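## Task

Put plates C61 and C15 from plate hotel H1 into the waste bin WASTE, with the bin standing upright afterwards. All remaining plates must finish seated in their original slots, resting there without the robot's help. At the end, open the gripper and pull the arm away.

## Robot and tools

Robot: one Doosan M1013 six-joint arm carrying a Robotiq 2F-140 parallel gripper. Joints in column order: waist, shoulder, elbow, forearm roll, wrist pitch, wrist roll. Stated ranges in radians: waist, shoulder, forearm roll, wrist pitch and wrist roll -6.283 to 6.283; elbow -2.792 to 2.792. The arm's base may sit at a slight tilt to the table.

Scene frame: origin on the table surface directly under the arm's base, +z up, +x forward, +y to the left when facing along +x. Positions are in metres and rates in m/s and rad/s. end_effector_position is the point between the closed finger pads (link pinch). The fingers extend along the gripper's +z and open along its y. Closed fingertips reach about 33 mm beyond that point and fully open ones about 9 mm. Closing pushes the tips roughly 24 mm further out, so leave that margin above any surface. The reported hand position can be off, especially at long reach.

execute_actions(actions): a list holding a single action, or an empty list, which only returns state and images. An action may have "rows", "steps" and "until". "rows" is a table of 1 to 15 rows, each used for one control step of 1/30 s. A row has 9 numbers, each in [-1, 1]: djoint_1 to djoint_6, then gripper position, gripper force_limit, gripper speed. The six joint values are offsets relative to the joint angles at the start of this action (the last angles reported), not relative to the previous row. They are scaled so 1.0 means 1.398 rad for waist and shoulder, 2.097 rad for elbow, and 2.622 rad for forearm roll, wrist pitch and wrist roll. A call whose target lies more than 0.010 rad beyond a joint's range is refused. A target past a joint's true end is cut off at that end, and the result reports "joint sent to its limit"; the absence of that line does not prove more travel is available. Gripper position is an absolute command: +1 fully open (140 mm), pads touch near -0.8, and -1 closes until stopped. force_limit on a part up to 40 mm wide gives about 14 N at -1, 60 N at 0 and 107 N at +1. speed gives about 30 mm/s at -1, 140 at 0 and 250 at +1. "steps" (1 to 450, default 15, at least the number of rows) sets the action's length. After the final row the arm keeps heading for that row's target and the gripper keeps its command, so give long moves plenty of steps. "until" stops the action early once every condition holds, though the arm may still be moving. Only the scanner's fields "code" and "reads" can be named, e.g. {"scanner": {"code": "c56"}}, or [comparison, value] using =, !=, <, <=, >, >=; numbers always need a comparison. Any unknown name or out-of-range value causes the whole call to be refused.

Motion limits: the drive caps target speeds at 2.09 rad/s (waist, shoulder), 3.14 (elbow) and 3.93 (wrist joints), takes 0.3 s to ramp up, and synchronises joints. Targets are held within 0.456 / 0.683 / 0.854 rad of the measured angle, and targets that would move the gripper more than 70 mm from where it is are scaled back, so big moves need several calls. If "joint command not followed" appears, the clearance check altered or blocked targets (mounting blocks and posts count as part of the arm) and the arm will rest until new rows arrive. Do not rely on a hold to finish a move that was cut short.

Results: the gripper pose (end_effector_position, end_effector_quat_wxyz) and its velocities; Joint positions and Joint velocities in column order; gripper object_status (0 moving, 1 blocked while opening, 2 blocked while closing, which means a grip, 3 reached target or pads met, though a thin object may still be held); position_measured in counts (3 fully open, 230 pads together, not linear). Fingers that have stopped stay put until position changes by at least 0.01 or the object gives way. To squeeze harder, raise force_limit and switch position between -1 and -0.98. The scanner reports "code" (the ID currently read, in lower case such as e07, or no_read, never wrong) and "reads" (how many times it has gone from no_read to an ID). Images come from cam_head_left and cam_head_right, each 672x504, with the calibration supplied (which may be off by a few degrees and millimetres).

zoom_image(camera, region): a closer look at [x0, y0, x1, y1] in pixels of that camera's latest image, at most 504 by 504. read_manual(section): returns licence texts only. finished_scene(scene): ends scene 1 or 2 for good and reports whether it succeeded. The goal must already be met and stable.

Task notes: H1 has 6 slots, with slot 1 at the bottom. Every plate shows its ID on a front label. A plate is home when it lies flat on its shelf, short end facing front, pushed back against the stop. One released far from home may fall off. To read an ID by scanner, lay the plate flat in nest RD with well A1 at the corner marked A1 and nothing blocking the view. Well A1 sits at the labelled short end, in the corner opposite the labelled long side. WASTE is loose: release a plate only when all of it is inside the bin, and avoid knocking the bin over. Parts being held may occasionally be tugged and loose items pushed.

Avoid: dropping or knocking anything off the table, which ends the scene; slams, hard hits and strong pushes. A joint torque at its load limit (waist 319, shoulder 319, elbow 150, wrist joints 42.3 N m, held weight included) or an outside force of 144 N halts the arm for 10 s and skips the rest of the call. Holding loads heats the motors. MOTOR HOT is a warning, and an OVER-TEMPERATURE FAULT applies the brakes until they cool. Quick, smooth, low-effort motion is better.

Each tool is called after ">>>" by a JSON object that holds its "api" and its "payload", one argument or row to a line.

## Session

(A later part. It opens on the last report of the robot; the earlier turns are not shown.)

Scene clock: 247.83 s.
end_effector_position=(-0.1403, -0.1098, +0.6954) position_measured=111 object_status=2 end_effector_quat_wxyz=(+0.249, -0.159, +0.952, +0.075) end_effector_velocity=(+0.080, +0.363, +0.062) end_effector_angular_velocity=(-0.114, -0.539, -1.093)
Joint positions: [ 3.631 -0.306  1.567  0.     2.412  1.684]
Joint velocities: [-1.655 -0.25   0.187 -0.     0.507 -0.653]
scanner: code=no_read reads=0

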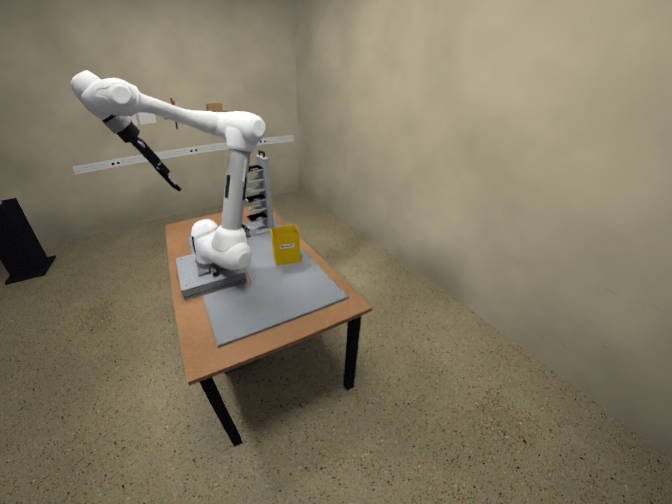

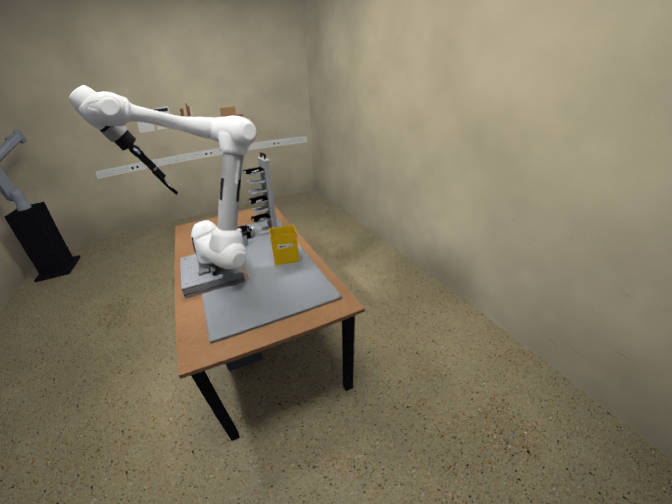

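>>> {"api": "execute_actions", "payload": {
  "actions": []
}}

Scene clock: 250.23 s.
end_effector_position=(-0.1174, -0.0582, +0.7060) position_measured=111 object_status=2 end_effector_quat_wxyz=(+0.294, -0.079, +0.952, +0.028) end_effector_velocity=(-0.000, +0.000, +0.000) end_effector_angular_velocity=(-0.000, +0.001, -0.000)
Joint positions: [ 3.354 -0.348  1.599 -0.     2.497  1.574]
Joint velocities: [-0.    -0.    -0.001 -0.     0.    -0.   ]
scanner: code=no_read reads=0

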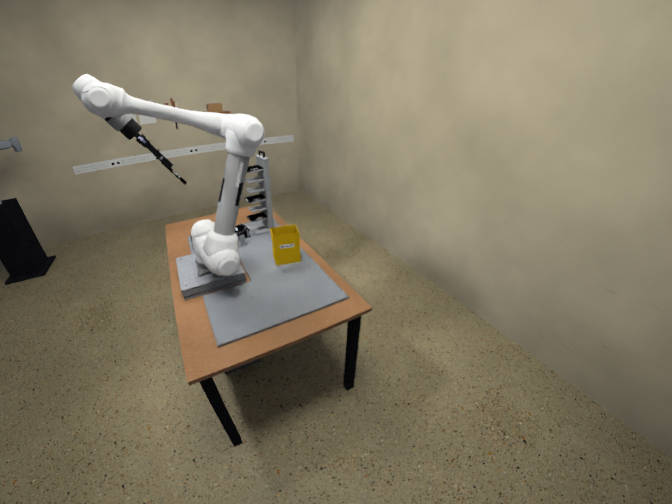

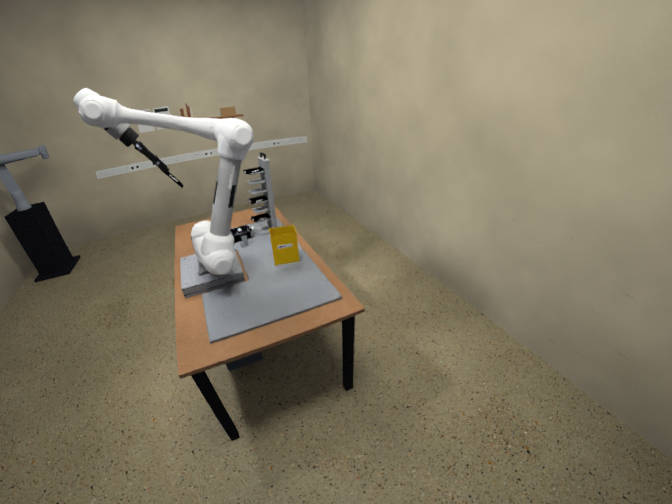

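>>> {"api": "execute_actions", "payload": {
  "actions": [
    {"rows":[[-1,0,0,0,0,0,-1,0.6,-0.5],[-1,0,0,0,0,0,-1,0.6,-0.5],[-1,0,0,0,0,0,-1,0.6,-0.5],[-1,0,0,0,0,0,-1,0.6,-0.5],[-1,0,0,0,0,0,-1,0.6,-0.5],[-1,0,0,0,0,0,-1,0.6,-0.5],[-1,0,0,0,0,0,-1,0.6,-0.5],[-1,0,0,0,0,0,-1,0.6,-0.5],[-1,0,0,0,0,0,-1,0.6,-0.5],[-1,0,0,0,0,0,-1,0.6,-0.5],[-1,0,0,0,0,0,-1,0.6,-0.5],[-1,0,0,0,0,0,-1,0.6,-0.5],[-1,0.3564,0.395,-0.5141,-0.2969,-0.2119,-1,0.6,-0.5]],"steps":42}
  ]
}}

Scene clock: 253.33 s.
end_effector_position=(+0.1095, +0.3530, +0.4011) position_measured=111 object_status=2 end_effector_quat_wxyz=(+0.661, +0.105, +0.741, +0.050) end_effector_velocity=(+0.432, +0.219, -0.216) end_effector_angular_velocity=(-1.181, -0.950, +0.937)
Joint positions: [ 2.069  0.073  2.296 -1.105  1.839  1.104]
Joint velocities: [-0.734  0.502  0.852 -1.568 -0.773 -0.551]
scanner: code=no_read reads=0

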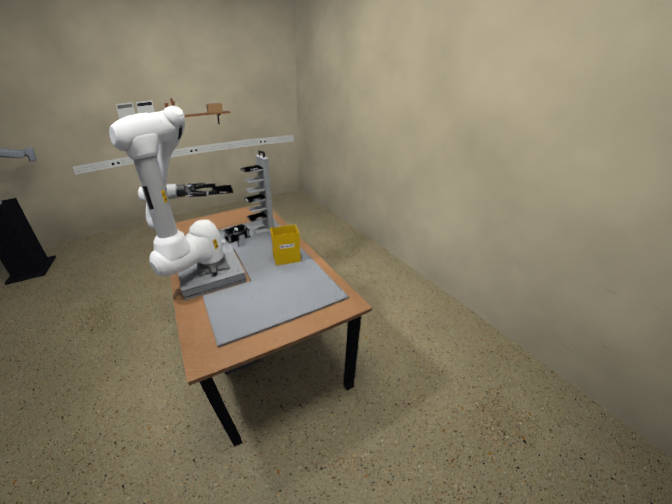

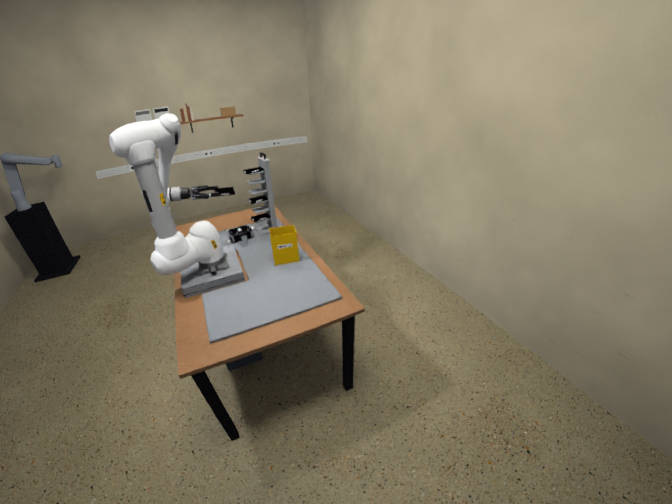

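>>> {"api": "execute_actions", "payload": {
  "actions": [
    {"rows":[[-0.1006,0.0552,0.0627,-0.0927,-0.046,-0.0326,-1,0.6,-0.5],[-0.1006,0.0552,0.0627,-0.0927,-0.046,-0.0326,-1,0.6,-0.5],[-0.1006,0.0552,0.0627,-0.0927,-0.046,-0.0326,-1,0.6,-0.5],[-0.1006,0.0552,0.0627,-0.0927,-0.046,-0.0326,-1,0.6,-0.5],[-0.2682,0.0345,0.0803,-0.1688,-0.0934,-0.0354,-1,0.6,-0.5],[-0.2682,0.0345,0.0803,-0.1688,-0.0934,-0.0354,-1,0.6,-0.5],[-0.2682,0.0345,0.0803,-0.1688,-0.0934,-0.0354,-1,0.6,-0.5],[-0.2682,0.0345,0.0803,-0.1688,-0.0934,-0.0354,-1,0.6,-0.5],[-0.2682,0.0345,0.0803,-0.1688,-0.0934,-0.0354,-1,0.6,-0.5],[-0.2682,0.0345,0.0803,-0.1688,-0.0934,-0.0354,-1,0.6,-0.5],[-0.2682,0.0345,0.0803,-0.1688,-0.0934,-0.0354,-1,0.6,-0.5],[-0.375,0.0318,0.0826,-0.2172,-0.1233,-0.0339,-1,0.6,-0.5]],"steps":14}
  ]
}}

Scene clock: 257.20 s.
end_effector_position=(+0.2812, +0.3825, +0.3625) position_measured=111 object_status=2 end_effector_quat_wxyz=(+0.707, -0.016, +0.707, +0.017) end_effector_velocity=(+0.407, +0.016, -0.002) end_effector_angular_velocity=(-0.002, +0.010, -0.023)
Joint positions: [ 1.664  0.121  2.465 -1.573  1.578  1.012]
Joint velocities: [-1.101 -0.057  0.057 -0.91  -0.578 -0.001]
scanner: code=no_read reads=0

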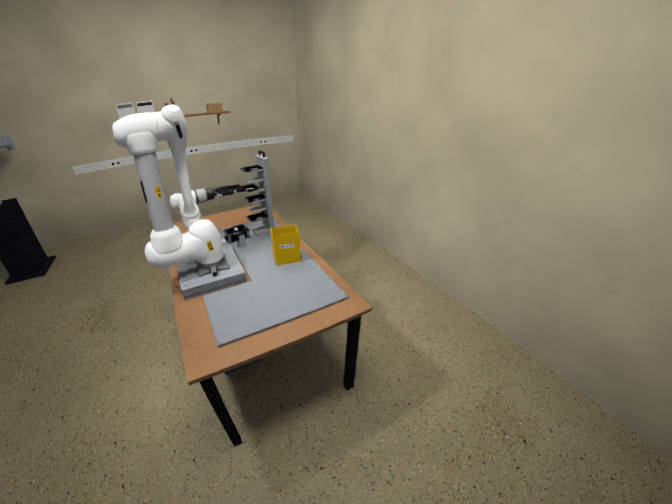

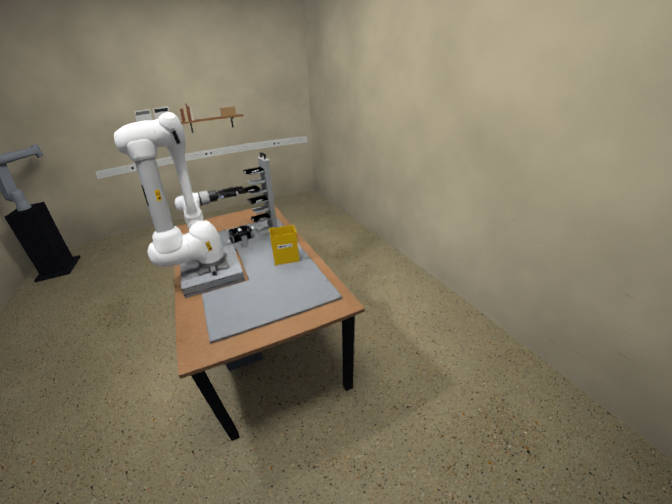

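>>> {"api": "execute_actions", "payload": {
  "actions": []
}}

>>> {"api": "zoom_image", "payload": {
  "camera": "cam_head_left",
  "region": [226, 165, 271, 205]
}}

Scene clock: 258.13 s.
end_effector_position=(+0.3251, +0.3838, +0.3623) position_measured=111 object_status=2 end_effector_quat_wxyz=(+0.707, -0.017, +0.707, +0.017) end_effector_velocity=(-0.000, +0.000, +0.001) end_effector_angular_velocity=(+0.001, -0.001, -0.000)
Joint positions: [ 1.545  0.117  2.469 -1.675  1.515  1.015]
Joint velocities: [ 0.     0.    -0.001 -0.     0.001 -0.001]
scanner: code=no_read reads=0

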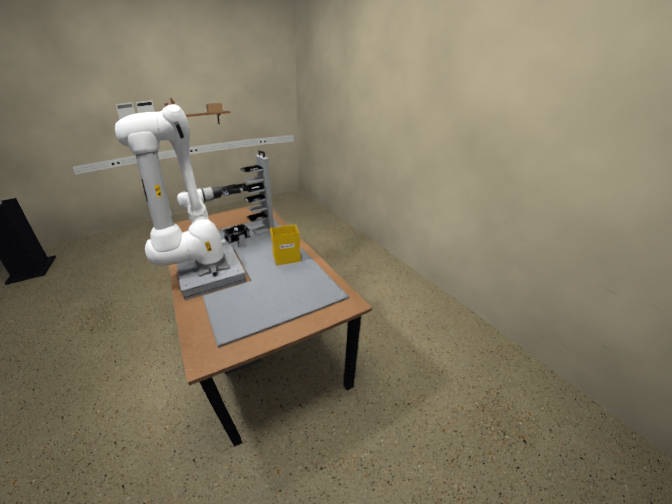

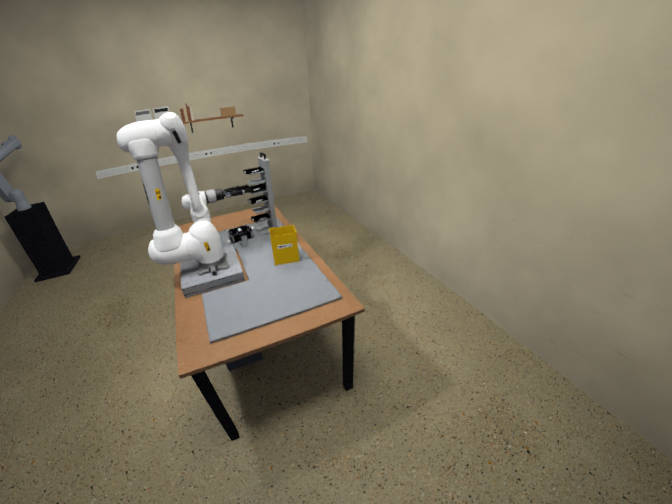

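Region (226, 165, 271, 205) of cam_head_left's 672x504 image, scaled by 11.200, with more detail than that image has.

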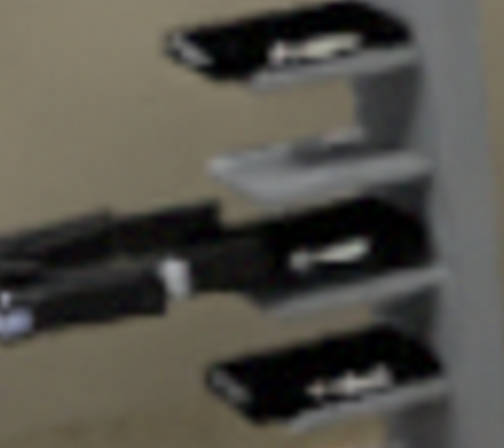

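>>> {"api": "execute_actions", "payload": {
  "actions": []
}}

Scene clock: 265.80 s.
end_effector_position=(+0.3250, +0.3838, +0.3623) position_measured=111 object_status=2 end_effector_quat_wxyz=(+0.707, -0.017, +0.707, +0.017) end_effector_velocity=(+0.000, +0.001, +0.001) end_effector_angular_velocity=(+0.001, -0.001, -0.000)
Joint positions: [ 1.545  0.117  2.469 -1.675  1.515  1.015]
Joint velocities: [-0.     0.    -0.001 -0.     0.001 -0.   ]
scanner: code=no_read reads=0

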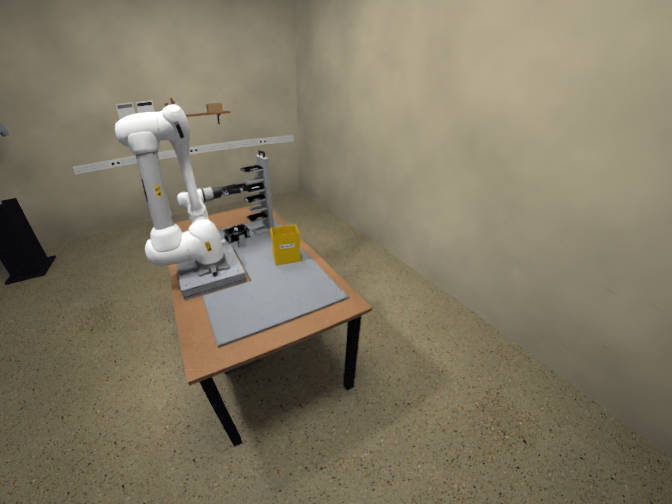

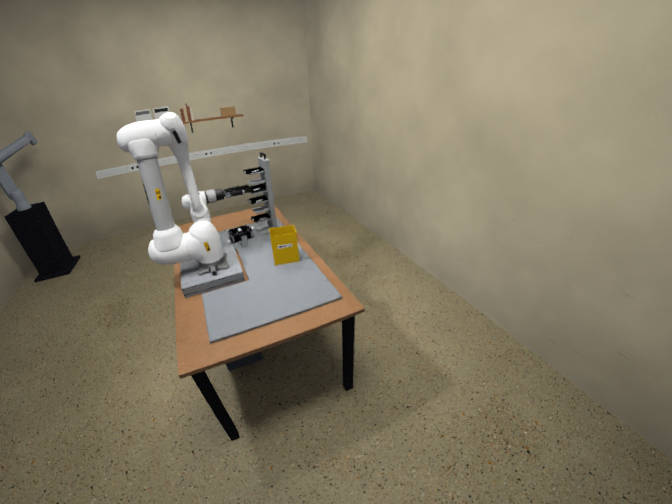

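>>> {"api": "execute_actions", "payload": {
  "actions": [
    {"rows": [[0,0.0222,0.0041,-0.0008,0.0015,0.0153,-1,0.6,-0.5]], "steps": 5}
  ]
}}

>>> {"api": "execute_actions", "payload": {
  "actions": []
}}

Scene clock: 267.47 s.
end_effector_position=(+0.3249, +0.3839, +0.3483) position_measured=111 object_status=2 end_effector_quat_wxyz=(+0.707, -0.017, +0.707, +0.017) end_effector_velocity=(-0.000, +0.001, -0.008) end_effector_angular_velocity=(+0.009, -0.006, -0.001)
Joint positions: [ 1.545  0.148  2.478 -1.677  1.519  1.054]
Joint velocities: [ 0.     0.024  0.005 -0.004  0.009  0.037]
scanner: code=no_read reads=0

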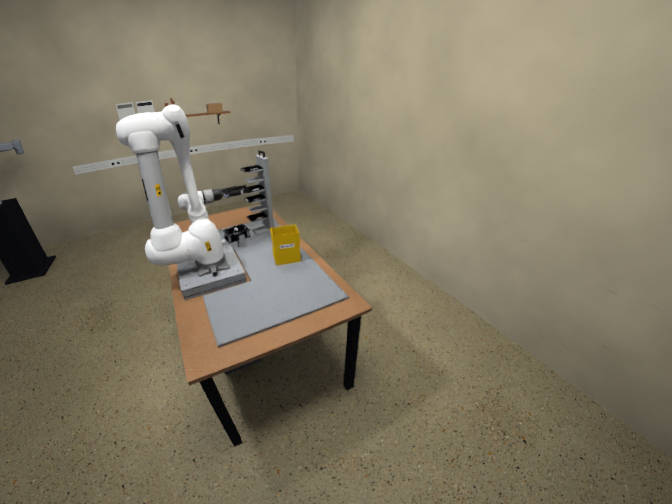

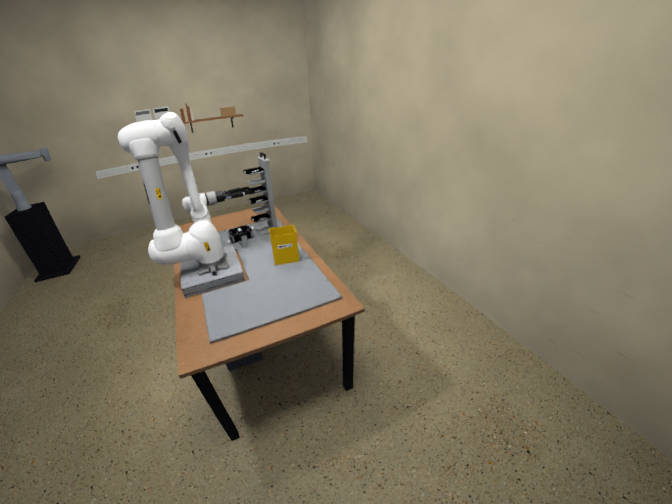

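Scene clock: 267.47 s.
end_effector_position=(+0.3249, +0.3839, +0.3483) position_measured=111 object_status=2 end_effector_quat_wxyz=(+0.707, -0.017, +0.707, +0.017) end_effector_velocity=(-0.000, +0.001, -0.008) end_effector_angular_velocity=(+0.009, -0.006, -0.001)
Joint positions: [ 1.545  0.148  2.478 -1.677  1.519  1.054]
Joint velocities: [ 0.     0.024  0.005 -0.004  0.009  0.037]
scanner: code=no_read reads=0

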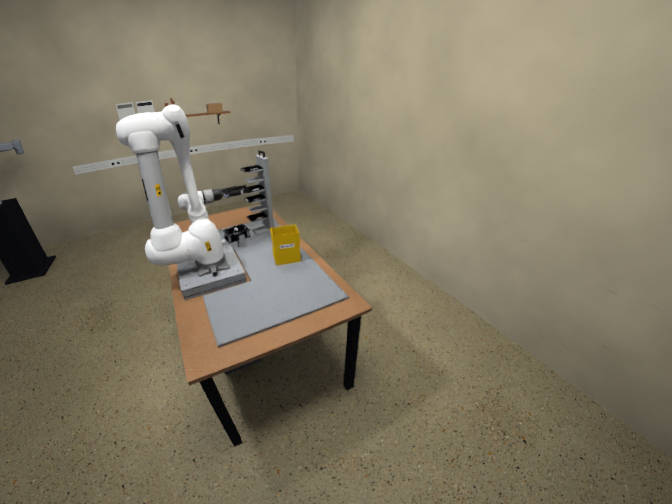

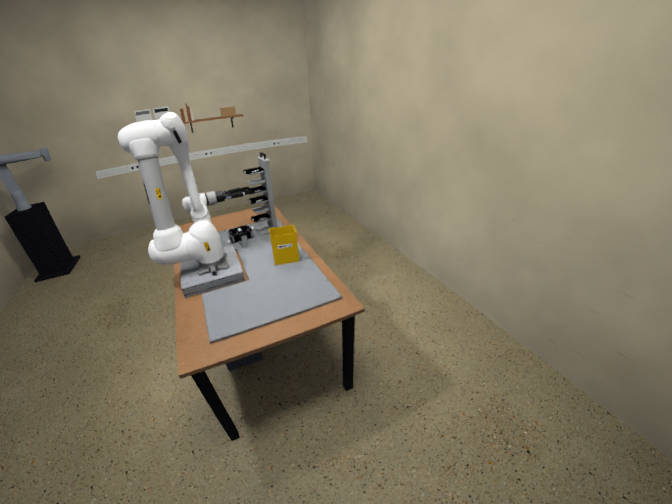

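Open a little.

>>> {"api": "execute_actions", "payload": {
  "actions": [
    {"rows": [[0,0,0,0,0,0,0.35,-1,-0.5]], "steps": 2}
  ]
}}

Scene clock: 268.57 s.
end_effector_position=(+0.3249, +0.3840, +0.3484) position_measured=111 object_status=0 end_effector_quat_wxyz=(+0.707, -0.017, +0.707, +0.018) end_effector_velocity=(+0.000, -0.000, +0.000) end_effector_angular_velocity=(+0.000, -0.001, -0.000)
Joint positions: [ 1.545  0.148  2.478 -1.677  1.519  1.055]
Joint velocities: [ 0.    -0.    -0.    -0.     0.001  0.   ]
scanner: code=no_read reads=0

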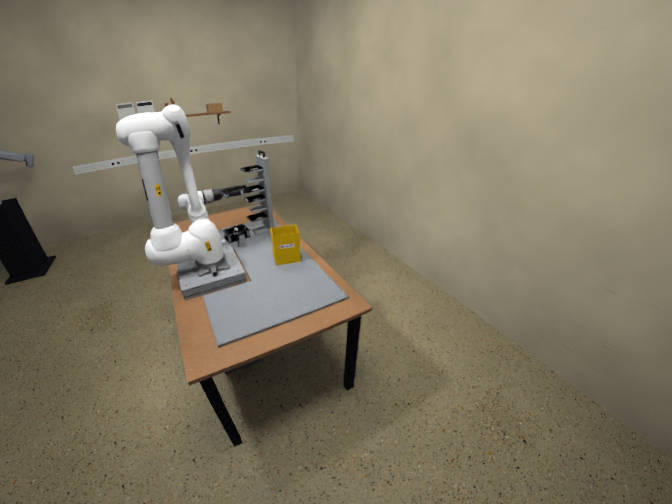

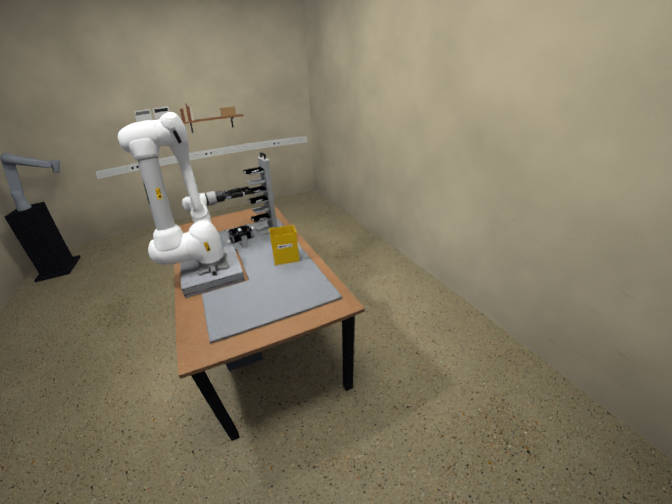

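>>> {"api": "execute_actions", "payload": {
  "actions": [
    {"rows": [[0,0,0,0,0,0,-1,-1,-0.5]], "steps": 2}
  ]
}}

>>> {"api": "zoom_image", "payload": {
  "camera": "cam_head_left",
  "region": [226, 165, 271, 205]
}}

Scene clock: 269.47 s.
end_effector_position=(+0.3249, +0.3839, +0.3483) position_measured=88 object_status=0 end_effector_quat_wxyz=(+0.707, -0.017, +0.707, +0.017) end_effector_velocity=(-0.000, +0.001, +0.000) end_effector_angular_velocity=(+0.001, -0.000, +0.001)
Joint positions: [ 1.545  0.148  2.478 -1.677  1.519  1.054]
Joint velocities: [ 0.    -0.    -0.001 -0.001 -0.     0.   ]
scanner: code=no_read reads=0

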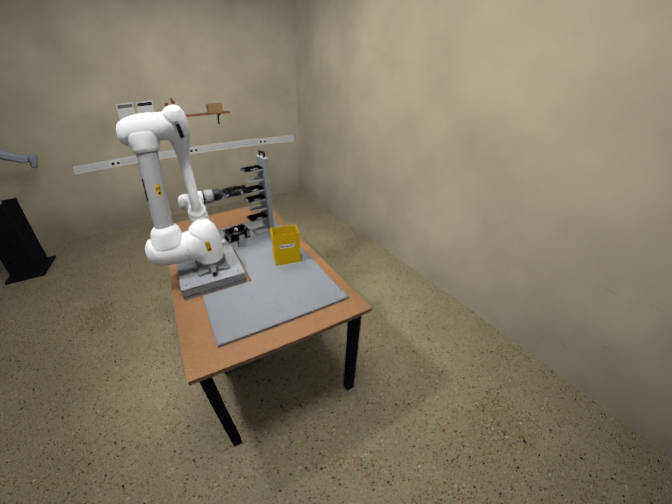

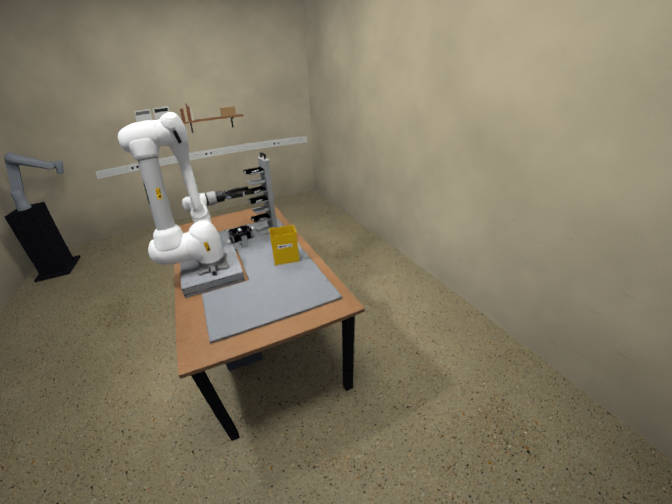

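Region (226, 165, 271, 205) of cam_head_left's 672x504 image, scaled by 11.200, with more detail than that image has.

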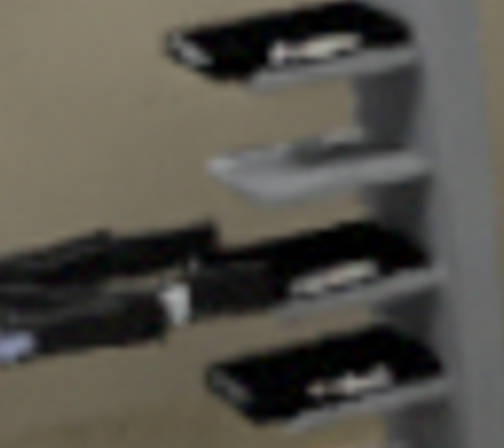

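>>> {"api": "execute_actions", "payload": {
  "actions": [
    {"rows": [[-0.004,0,0,-0.0017,-0.001,0,-1,-1,-0.5],[-0.008,0,0,-0.0035,-0.0021,0,-1,-1,-0.5],[-0.012,0,0,-0.0052,-0.0032,0,-1,-1,-0.5],[-0.0157,0,0,-0.0069,-0.0042,0,-1,-1,-0.5]], "steps": 5}
  ]
}}

Scene clock: 270.67 s.
end_effector_position=(+0.3320, +0.3840, +0.3481) position_measured=102 object_status=2 end_effector_quat_wxyz=(+0.707, -0.017, +0.707, +0.017) end_effector_velocity=(+0.045, +0.002, -0.001) end_effector_angular_velocity=(-0.007, +0.002, +0.005)
Joint positions: [ 1.526  0.148  2.478 -1.693  1.509  1.055]
Joint velocities: [-0.123 -0.    -0.001 -0.11  -0.065 -0.001]
scanner: code=no_read reads=0

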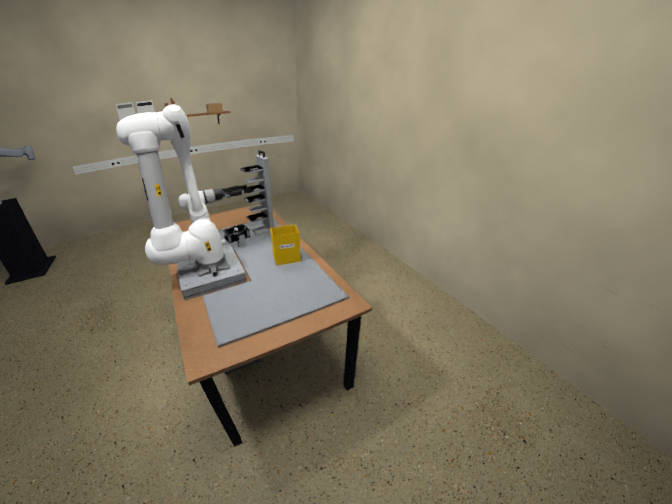

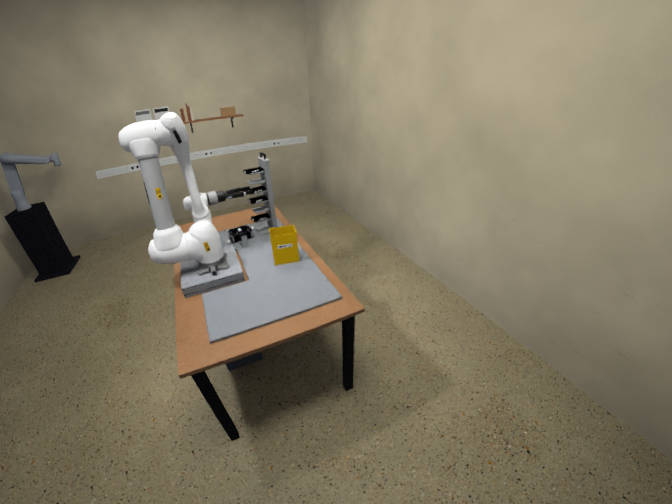

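>>> {"api": "execute_actions", "payload": {
  "actions": []
}}

>>> {"api": "zoom_image", "payload": {
  "camera": "cam_head_left",
  "region": [226, 165, 271, 205]
}}

Scene clock: 271.53 s.
end_effector_position=(+0.3330, +0.3838, +0.3480) position_measured=102 object_status=2 end_effector_quat_wxyz=(+0.707, -0.017, +0.707, +0.017) end_effector_velocity=(-0.000, -0.000, +0.000) end_effector_angular_velocity=(+0.000, -0.000, -0.001)
Joint positions: [ 1.523  0.148  2.478 -1.695  1.508  1.054]
Joint velocities: [ 0.    -0.     0.     0.     0.001  0.   ]
scanner: code=no_read reads=0

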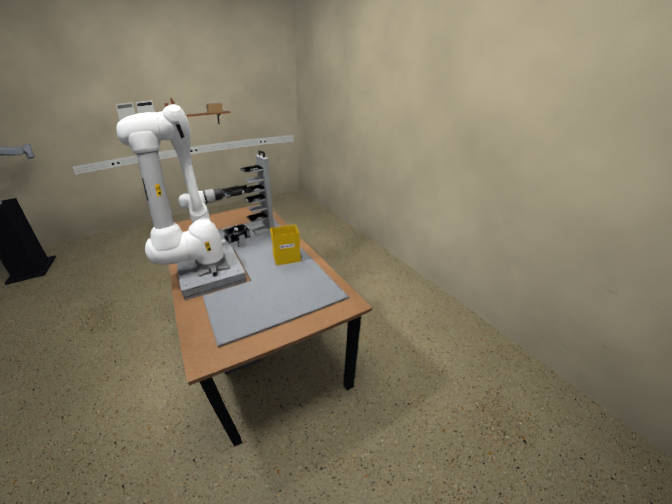

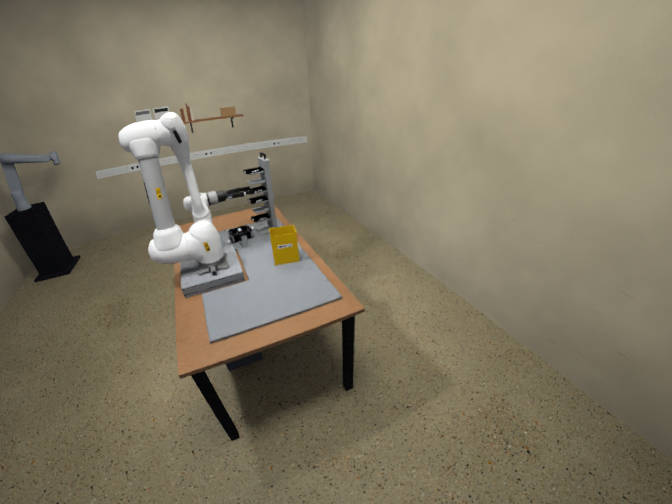

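Region (226, 165, 271, 205) of cam_head_left's 672x504 image, scaled by 11.200, with more detail than that image has.

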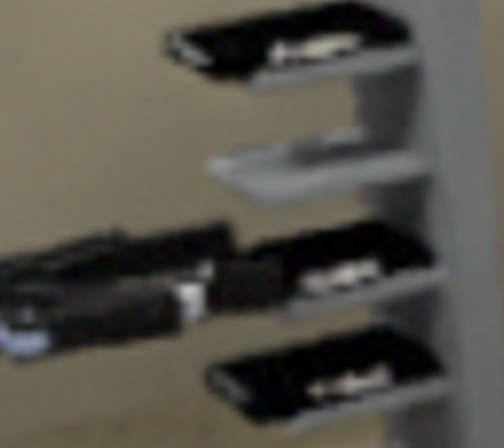

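>>> {"api": "execute_actions", "payload": {
  "actions": [
    {"rows": [[0,0,0,0,0,0,0.35,-1,-0.5]], "steps": 1}
  ]
}}

Scene clock: 276.00 s.
end_effector_position=(+0.3330, +0.3838, +0.3480) position_measured=102 object_status=0 end_effector_quat_wxyz=(+0.707, -0.017, +0.707, +0.017) end_effector_velocity=(+0.000, -0.000, +0.000) end_effector_angular_velocity=(+0.000, -0.001, -0.000)
Joint positions: [ 1.523  0.148  2.478 -1.695  1.508  1.054]
Joint velocities: [-0.    -0.     0.    -0.     0.001  0.   ]
scanner: code=no_read reads=0

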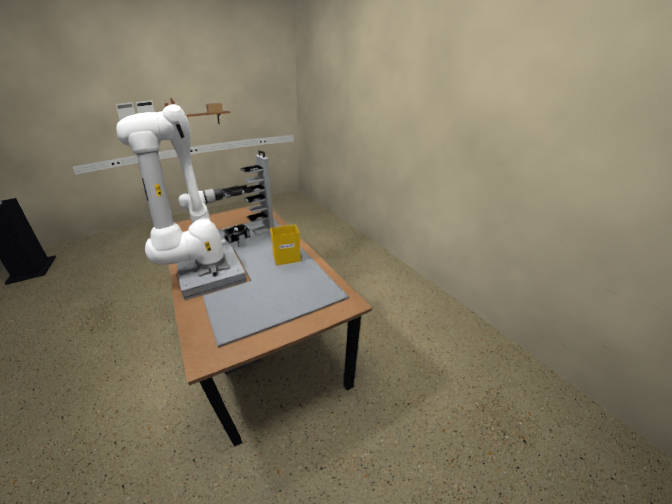

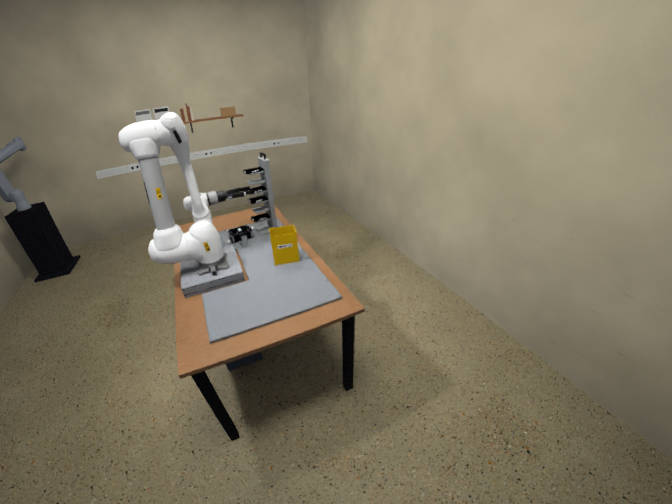

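>>> {"api": "execute_actions", "payload": {
  "actions": [
    {"rows": [[0.0601,0,0,0.0277,0.0162,-0.0008,0.35,-1,-0.5]], "steps": 2}
  ]
}}

Scene clock: 276.77 s.
end_effector_position=(+0.3309, +0.3839, +0.3481) position_measured=85 object_status=3 end_effector_quat_wxyz=(+0.707, -0.017, +0.707, +0.017) end_effector_velocity=(-0.096, -0.003, +0.003) end_effector_angular_velocity=(+0.012, -0.005, -0.009)
Joint positions: [ 1.529  0.148  2.478 -1.69   1.511  1.054]
Joint velocities: [ 0.26  -0.    -0.002  0.232  0.137 -0.005]
scanner: code=no_read reads=0

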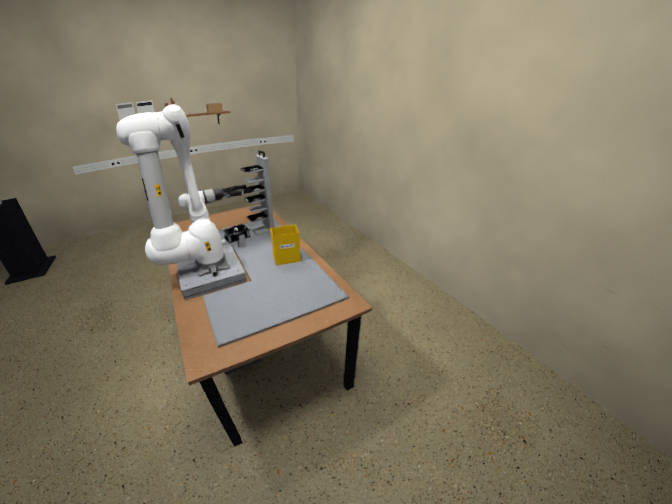

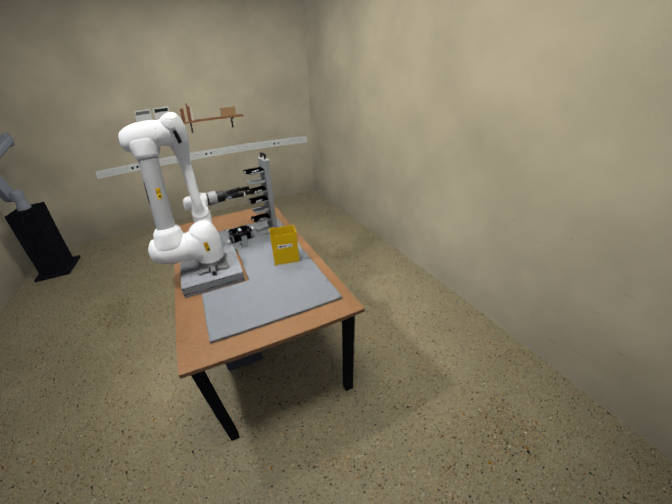

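>>> {"api": "execute_actions", "payload": {
  "actions": [
    {"rows": [[0.0547,0.125,0.0148,0.0241,0.019,0.0776,0.35,-1,-0.5]], "steps": 4}
  ]
}}

Scene clock: 277.83 s.
end_effector_position=(+0.3021, +0.3836, +0.3324) position_measured=85 object_status=3 end_effector_quat_wxyz=(+0.707, -0.017, +0.707, +0.017) end_effector_velocity=(+0.001, +0.017, -0.300) end_effector_angular_velocity=(-0.007, -0.001, +0.000)
Joint positions: [ 1.607  0.187  2.485 -1.623  1.553  1.098]
Joint velocities: [-0.008  0.726  0.129 -0.023  0.042  0.847]
scanner: code=no_read reads=0

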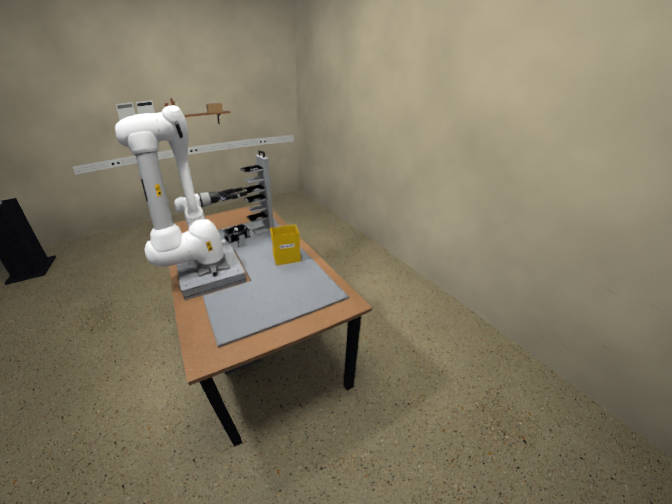

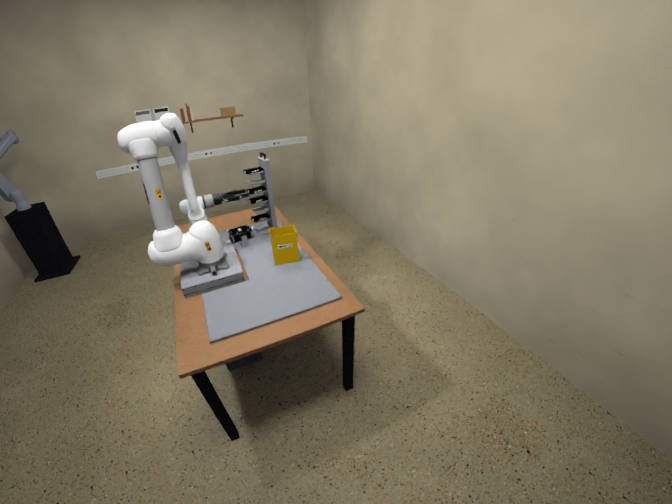

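>>> {"api": "execute_actions", "payload": {
  "actions": []
}}

>>> {"api": "zoom_image", "payload": {
  "camera": "cam_head_left",
  "region": [220, 178, 276, 242]
}}

Scene clock: 278.67 s.
end_effector_position=(+0.3022, +0.3828, +0.2773) position_measured=85 object_status=3 end_effector_quat_wxyz=(+0.707, -0.017, +0.707, +0.017) end_effector_velocity=(+0.000, +0.000, +0.000) end_effector_angular_velocity=(+0.001, -0.001, -0.000)
Joint positions: [ 1.605  0.323  2.509 -1.627  1.561  1.258]
Joint velocities: [-0.     0.    -0.001 -0.     0.001 -0.   ]
scanner: code=no_read reads=0

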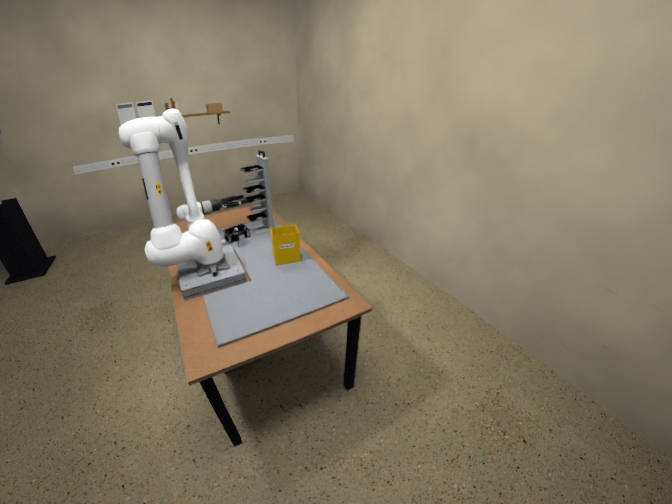

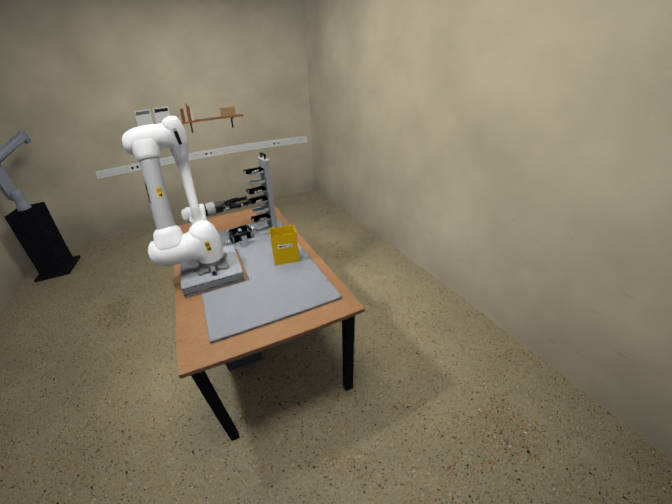

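Region (220, 178, 276, 242) of cam_head_left's 672x504 image, scaled by 7.875, with more detail than that image has; it fills the left 441 columns of this view, and the rest is white.

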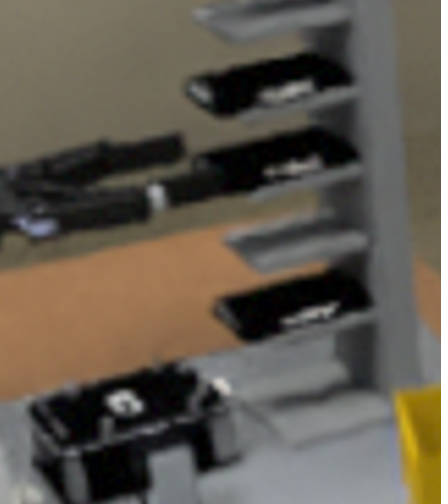

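>>> {"api": "execute_actions", "payload": {
  "actions": [
    {"rows": [[-0.0541,0.0007,0,-0.0275,-0.0088,0.001,0.35,0.6,-0.5]], "steps": 2}
  ]
}}

>>> {"api": "execute_actions", "payload": {
  "actions": []
}}

Scene clock: 280.97 s.
end_effector_position=(+0.3043, +0.3830, +0.2772) position_measured=85 object_status=3 end_effector_quat_wxyz=(+0.707, -0.017, +0.707, +0.017) end_effector_velocity=(+0.094, +0.011, -0.002) end_effector_angular_velocity=(-0.000, +0.001, +0.010)
Joint positions: [ 1.6    0.323  2.509 -1.632  1.559  1.258]
Joint velocities: [-0.257  0.003  0.001 -0.254 -0.082  0.008]
scanner: code=no_read reads=0

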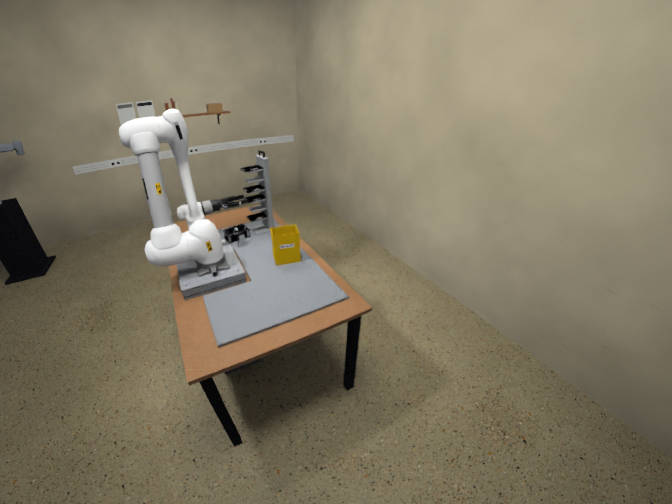

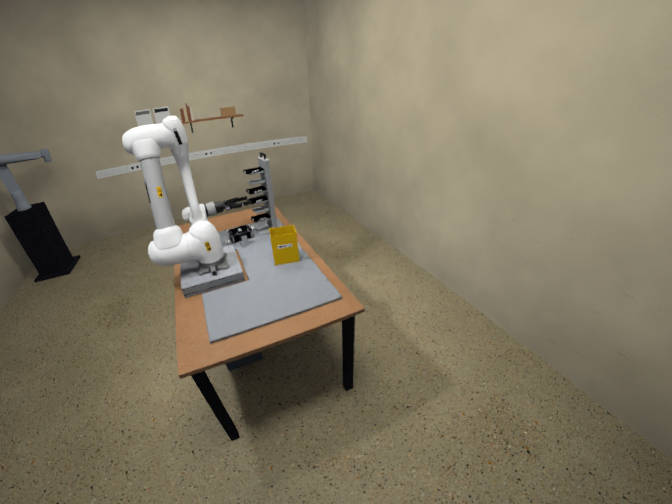

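Scene clock: 280.97 s.
end_effector_position=(+0.3043, +0.3830, +0.2772) position_measured=85 object_status=3 end_effector_quat_wxyz=(+0.707, -0.017, +0.707, +0.017) end_effector_velocity=(+0.094, +0.011, -0.002) end_effector_angular_velocity=(-0.000, +0.001, +0.010)
Joint positions: [ 1.6    0.323  2.509 -1.632  1.559  1.258]
Joint velocities: [-0.257  0.003  0.001 -0.254 -0.082  0.008]
scanner: code=no_read reads=0

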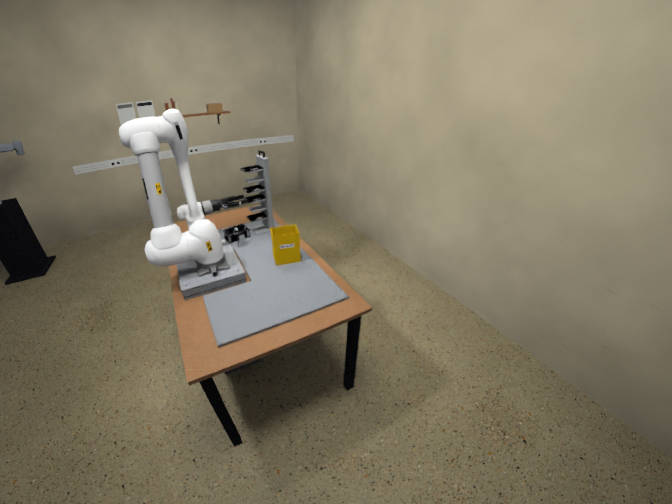

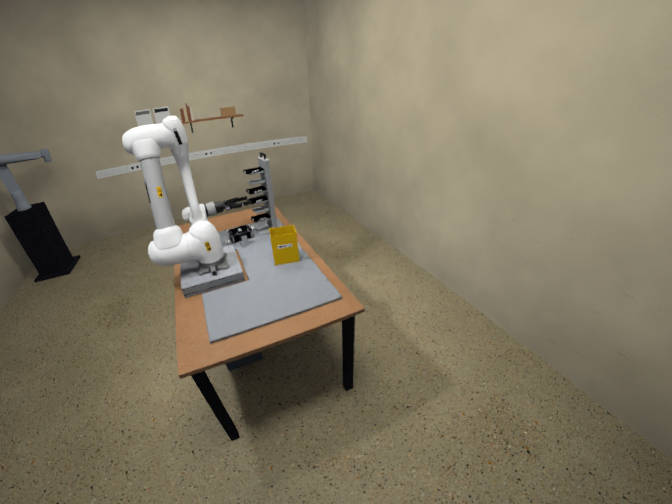

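>>> {"api": "execute_actions", "payload": {
  "actions": []
}}

>>> {"api": "zoom_image", "payload": {
  "camera": "cam_head_left",
  "region": [226, 175, 271, 215]
}}

Scene clock: 282.07 s.
end_effector_position=(+0.3301, +0.3842, +0.2767) position_measured=85 object_status=3 end_effector_quat_wxyz=(+0.707, -0.017, +0.707, +0.017) end_effector_velocity=(+0.000, +0.001, +0.001) end_effector_angular_velocity=(+0.001, -0.001, +0.000)
Joint positions: [ 1.529  0.324  2.509 -1.699  1.538  1.26 ]
Joint velocities: [-0.    -0.    -0.001 -0.     0.001 -0.001]
scanner: code=no_read reads=0

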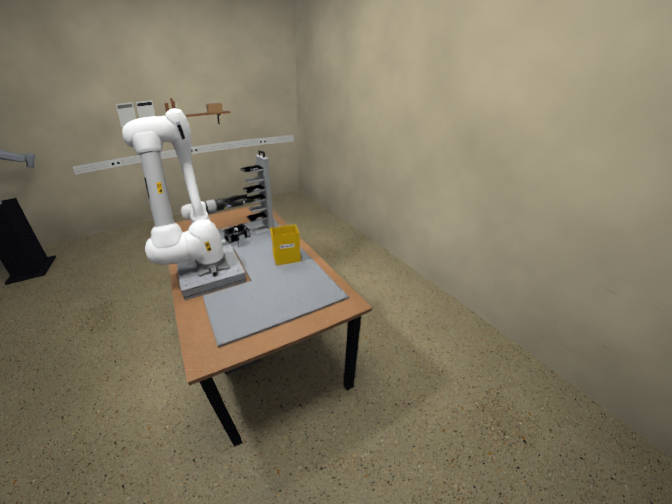

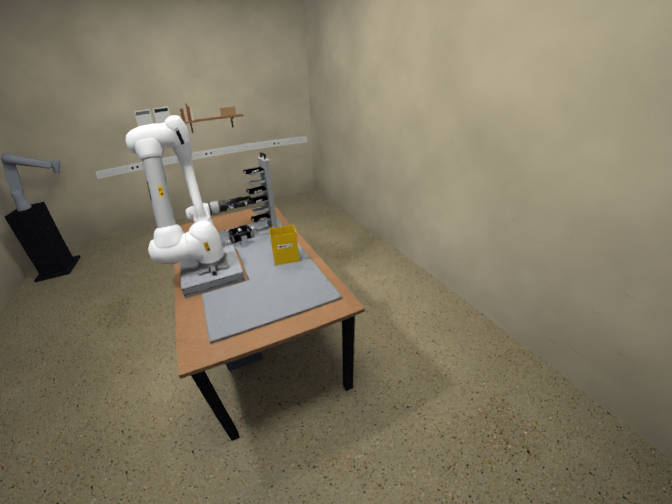

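Region (226, 175, 271, 215) of cam_head_left's 672x504 image, scaled by 11.200, with more detail than that image has.

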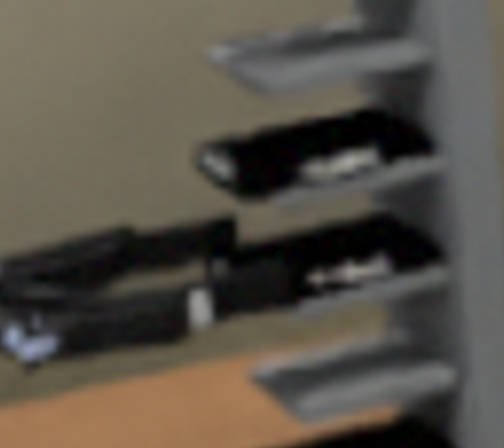

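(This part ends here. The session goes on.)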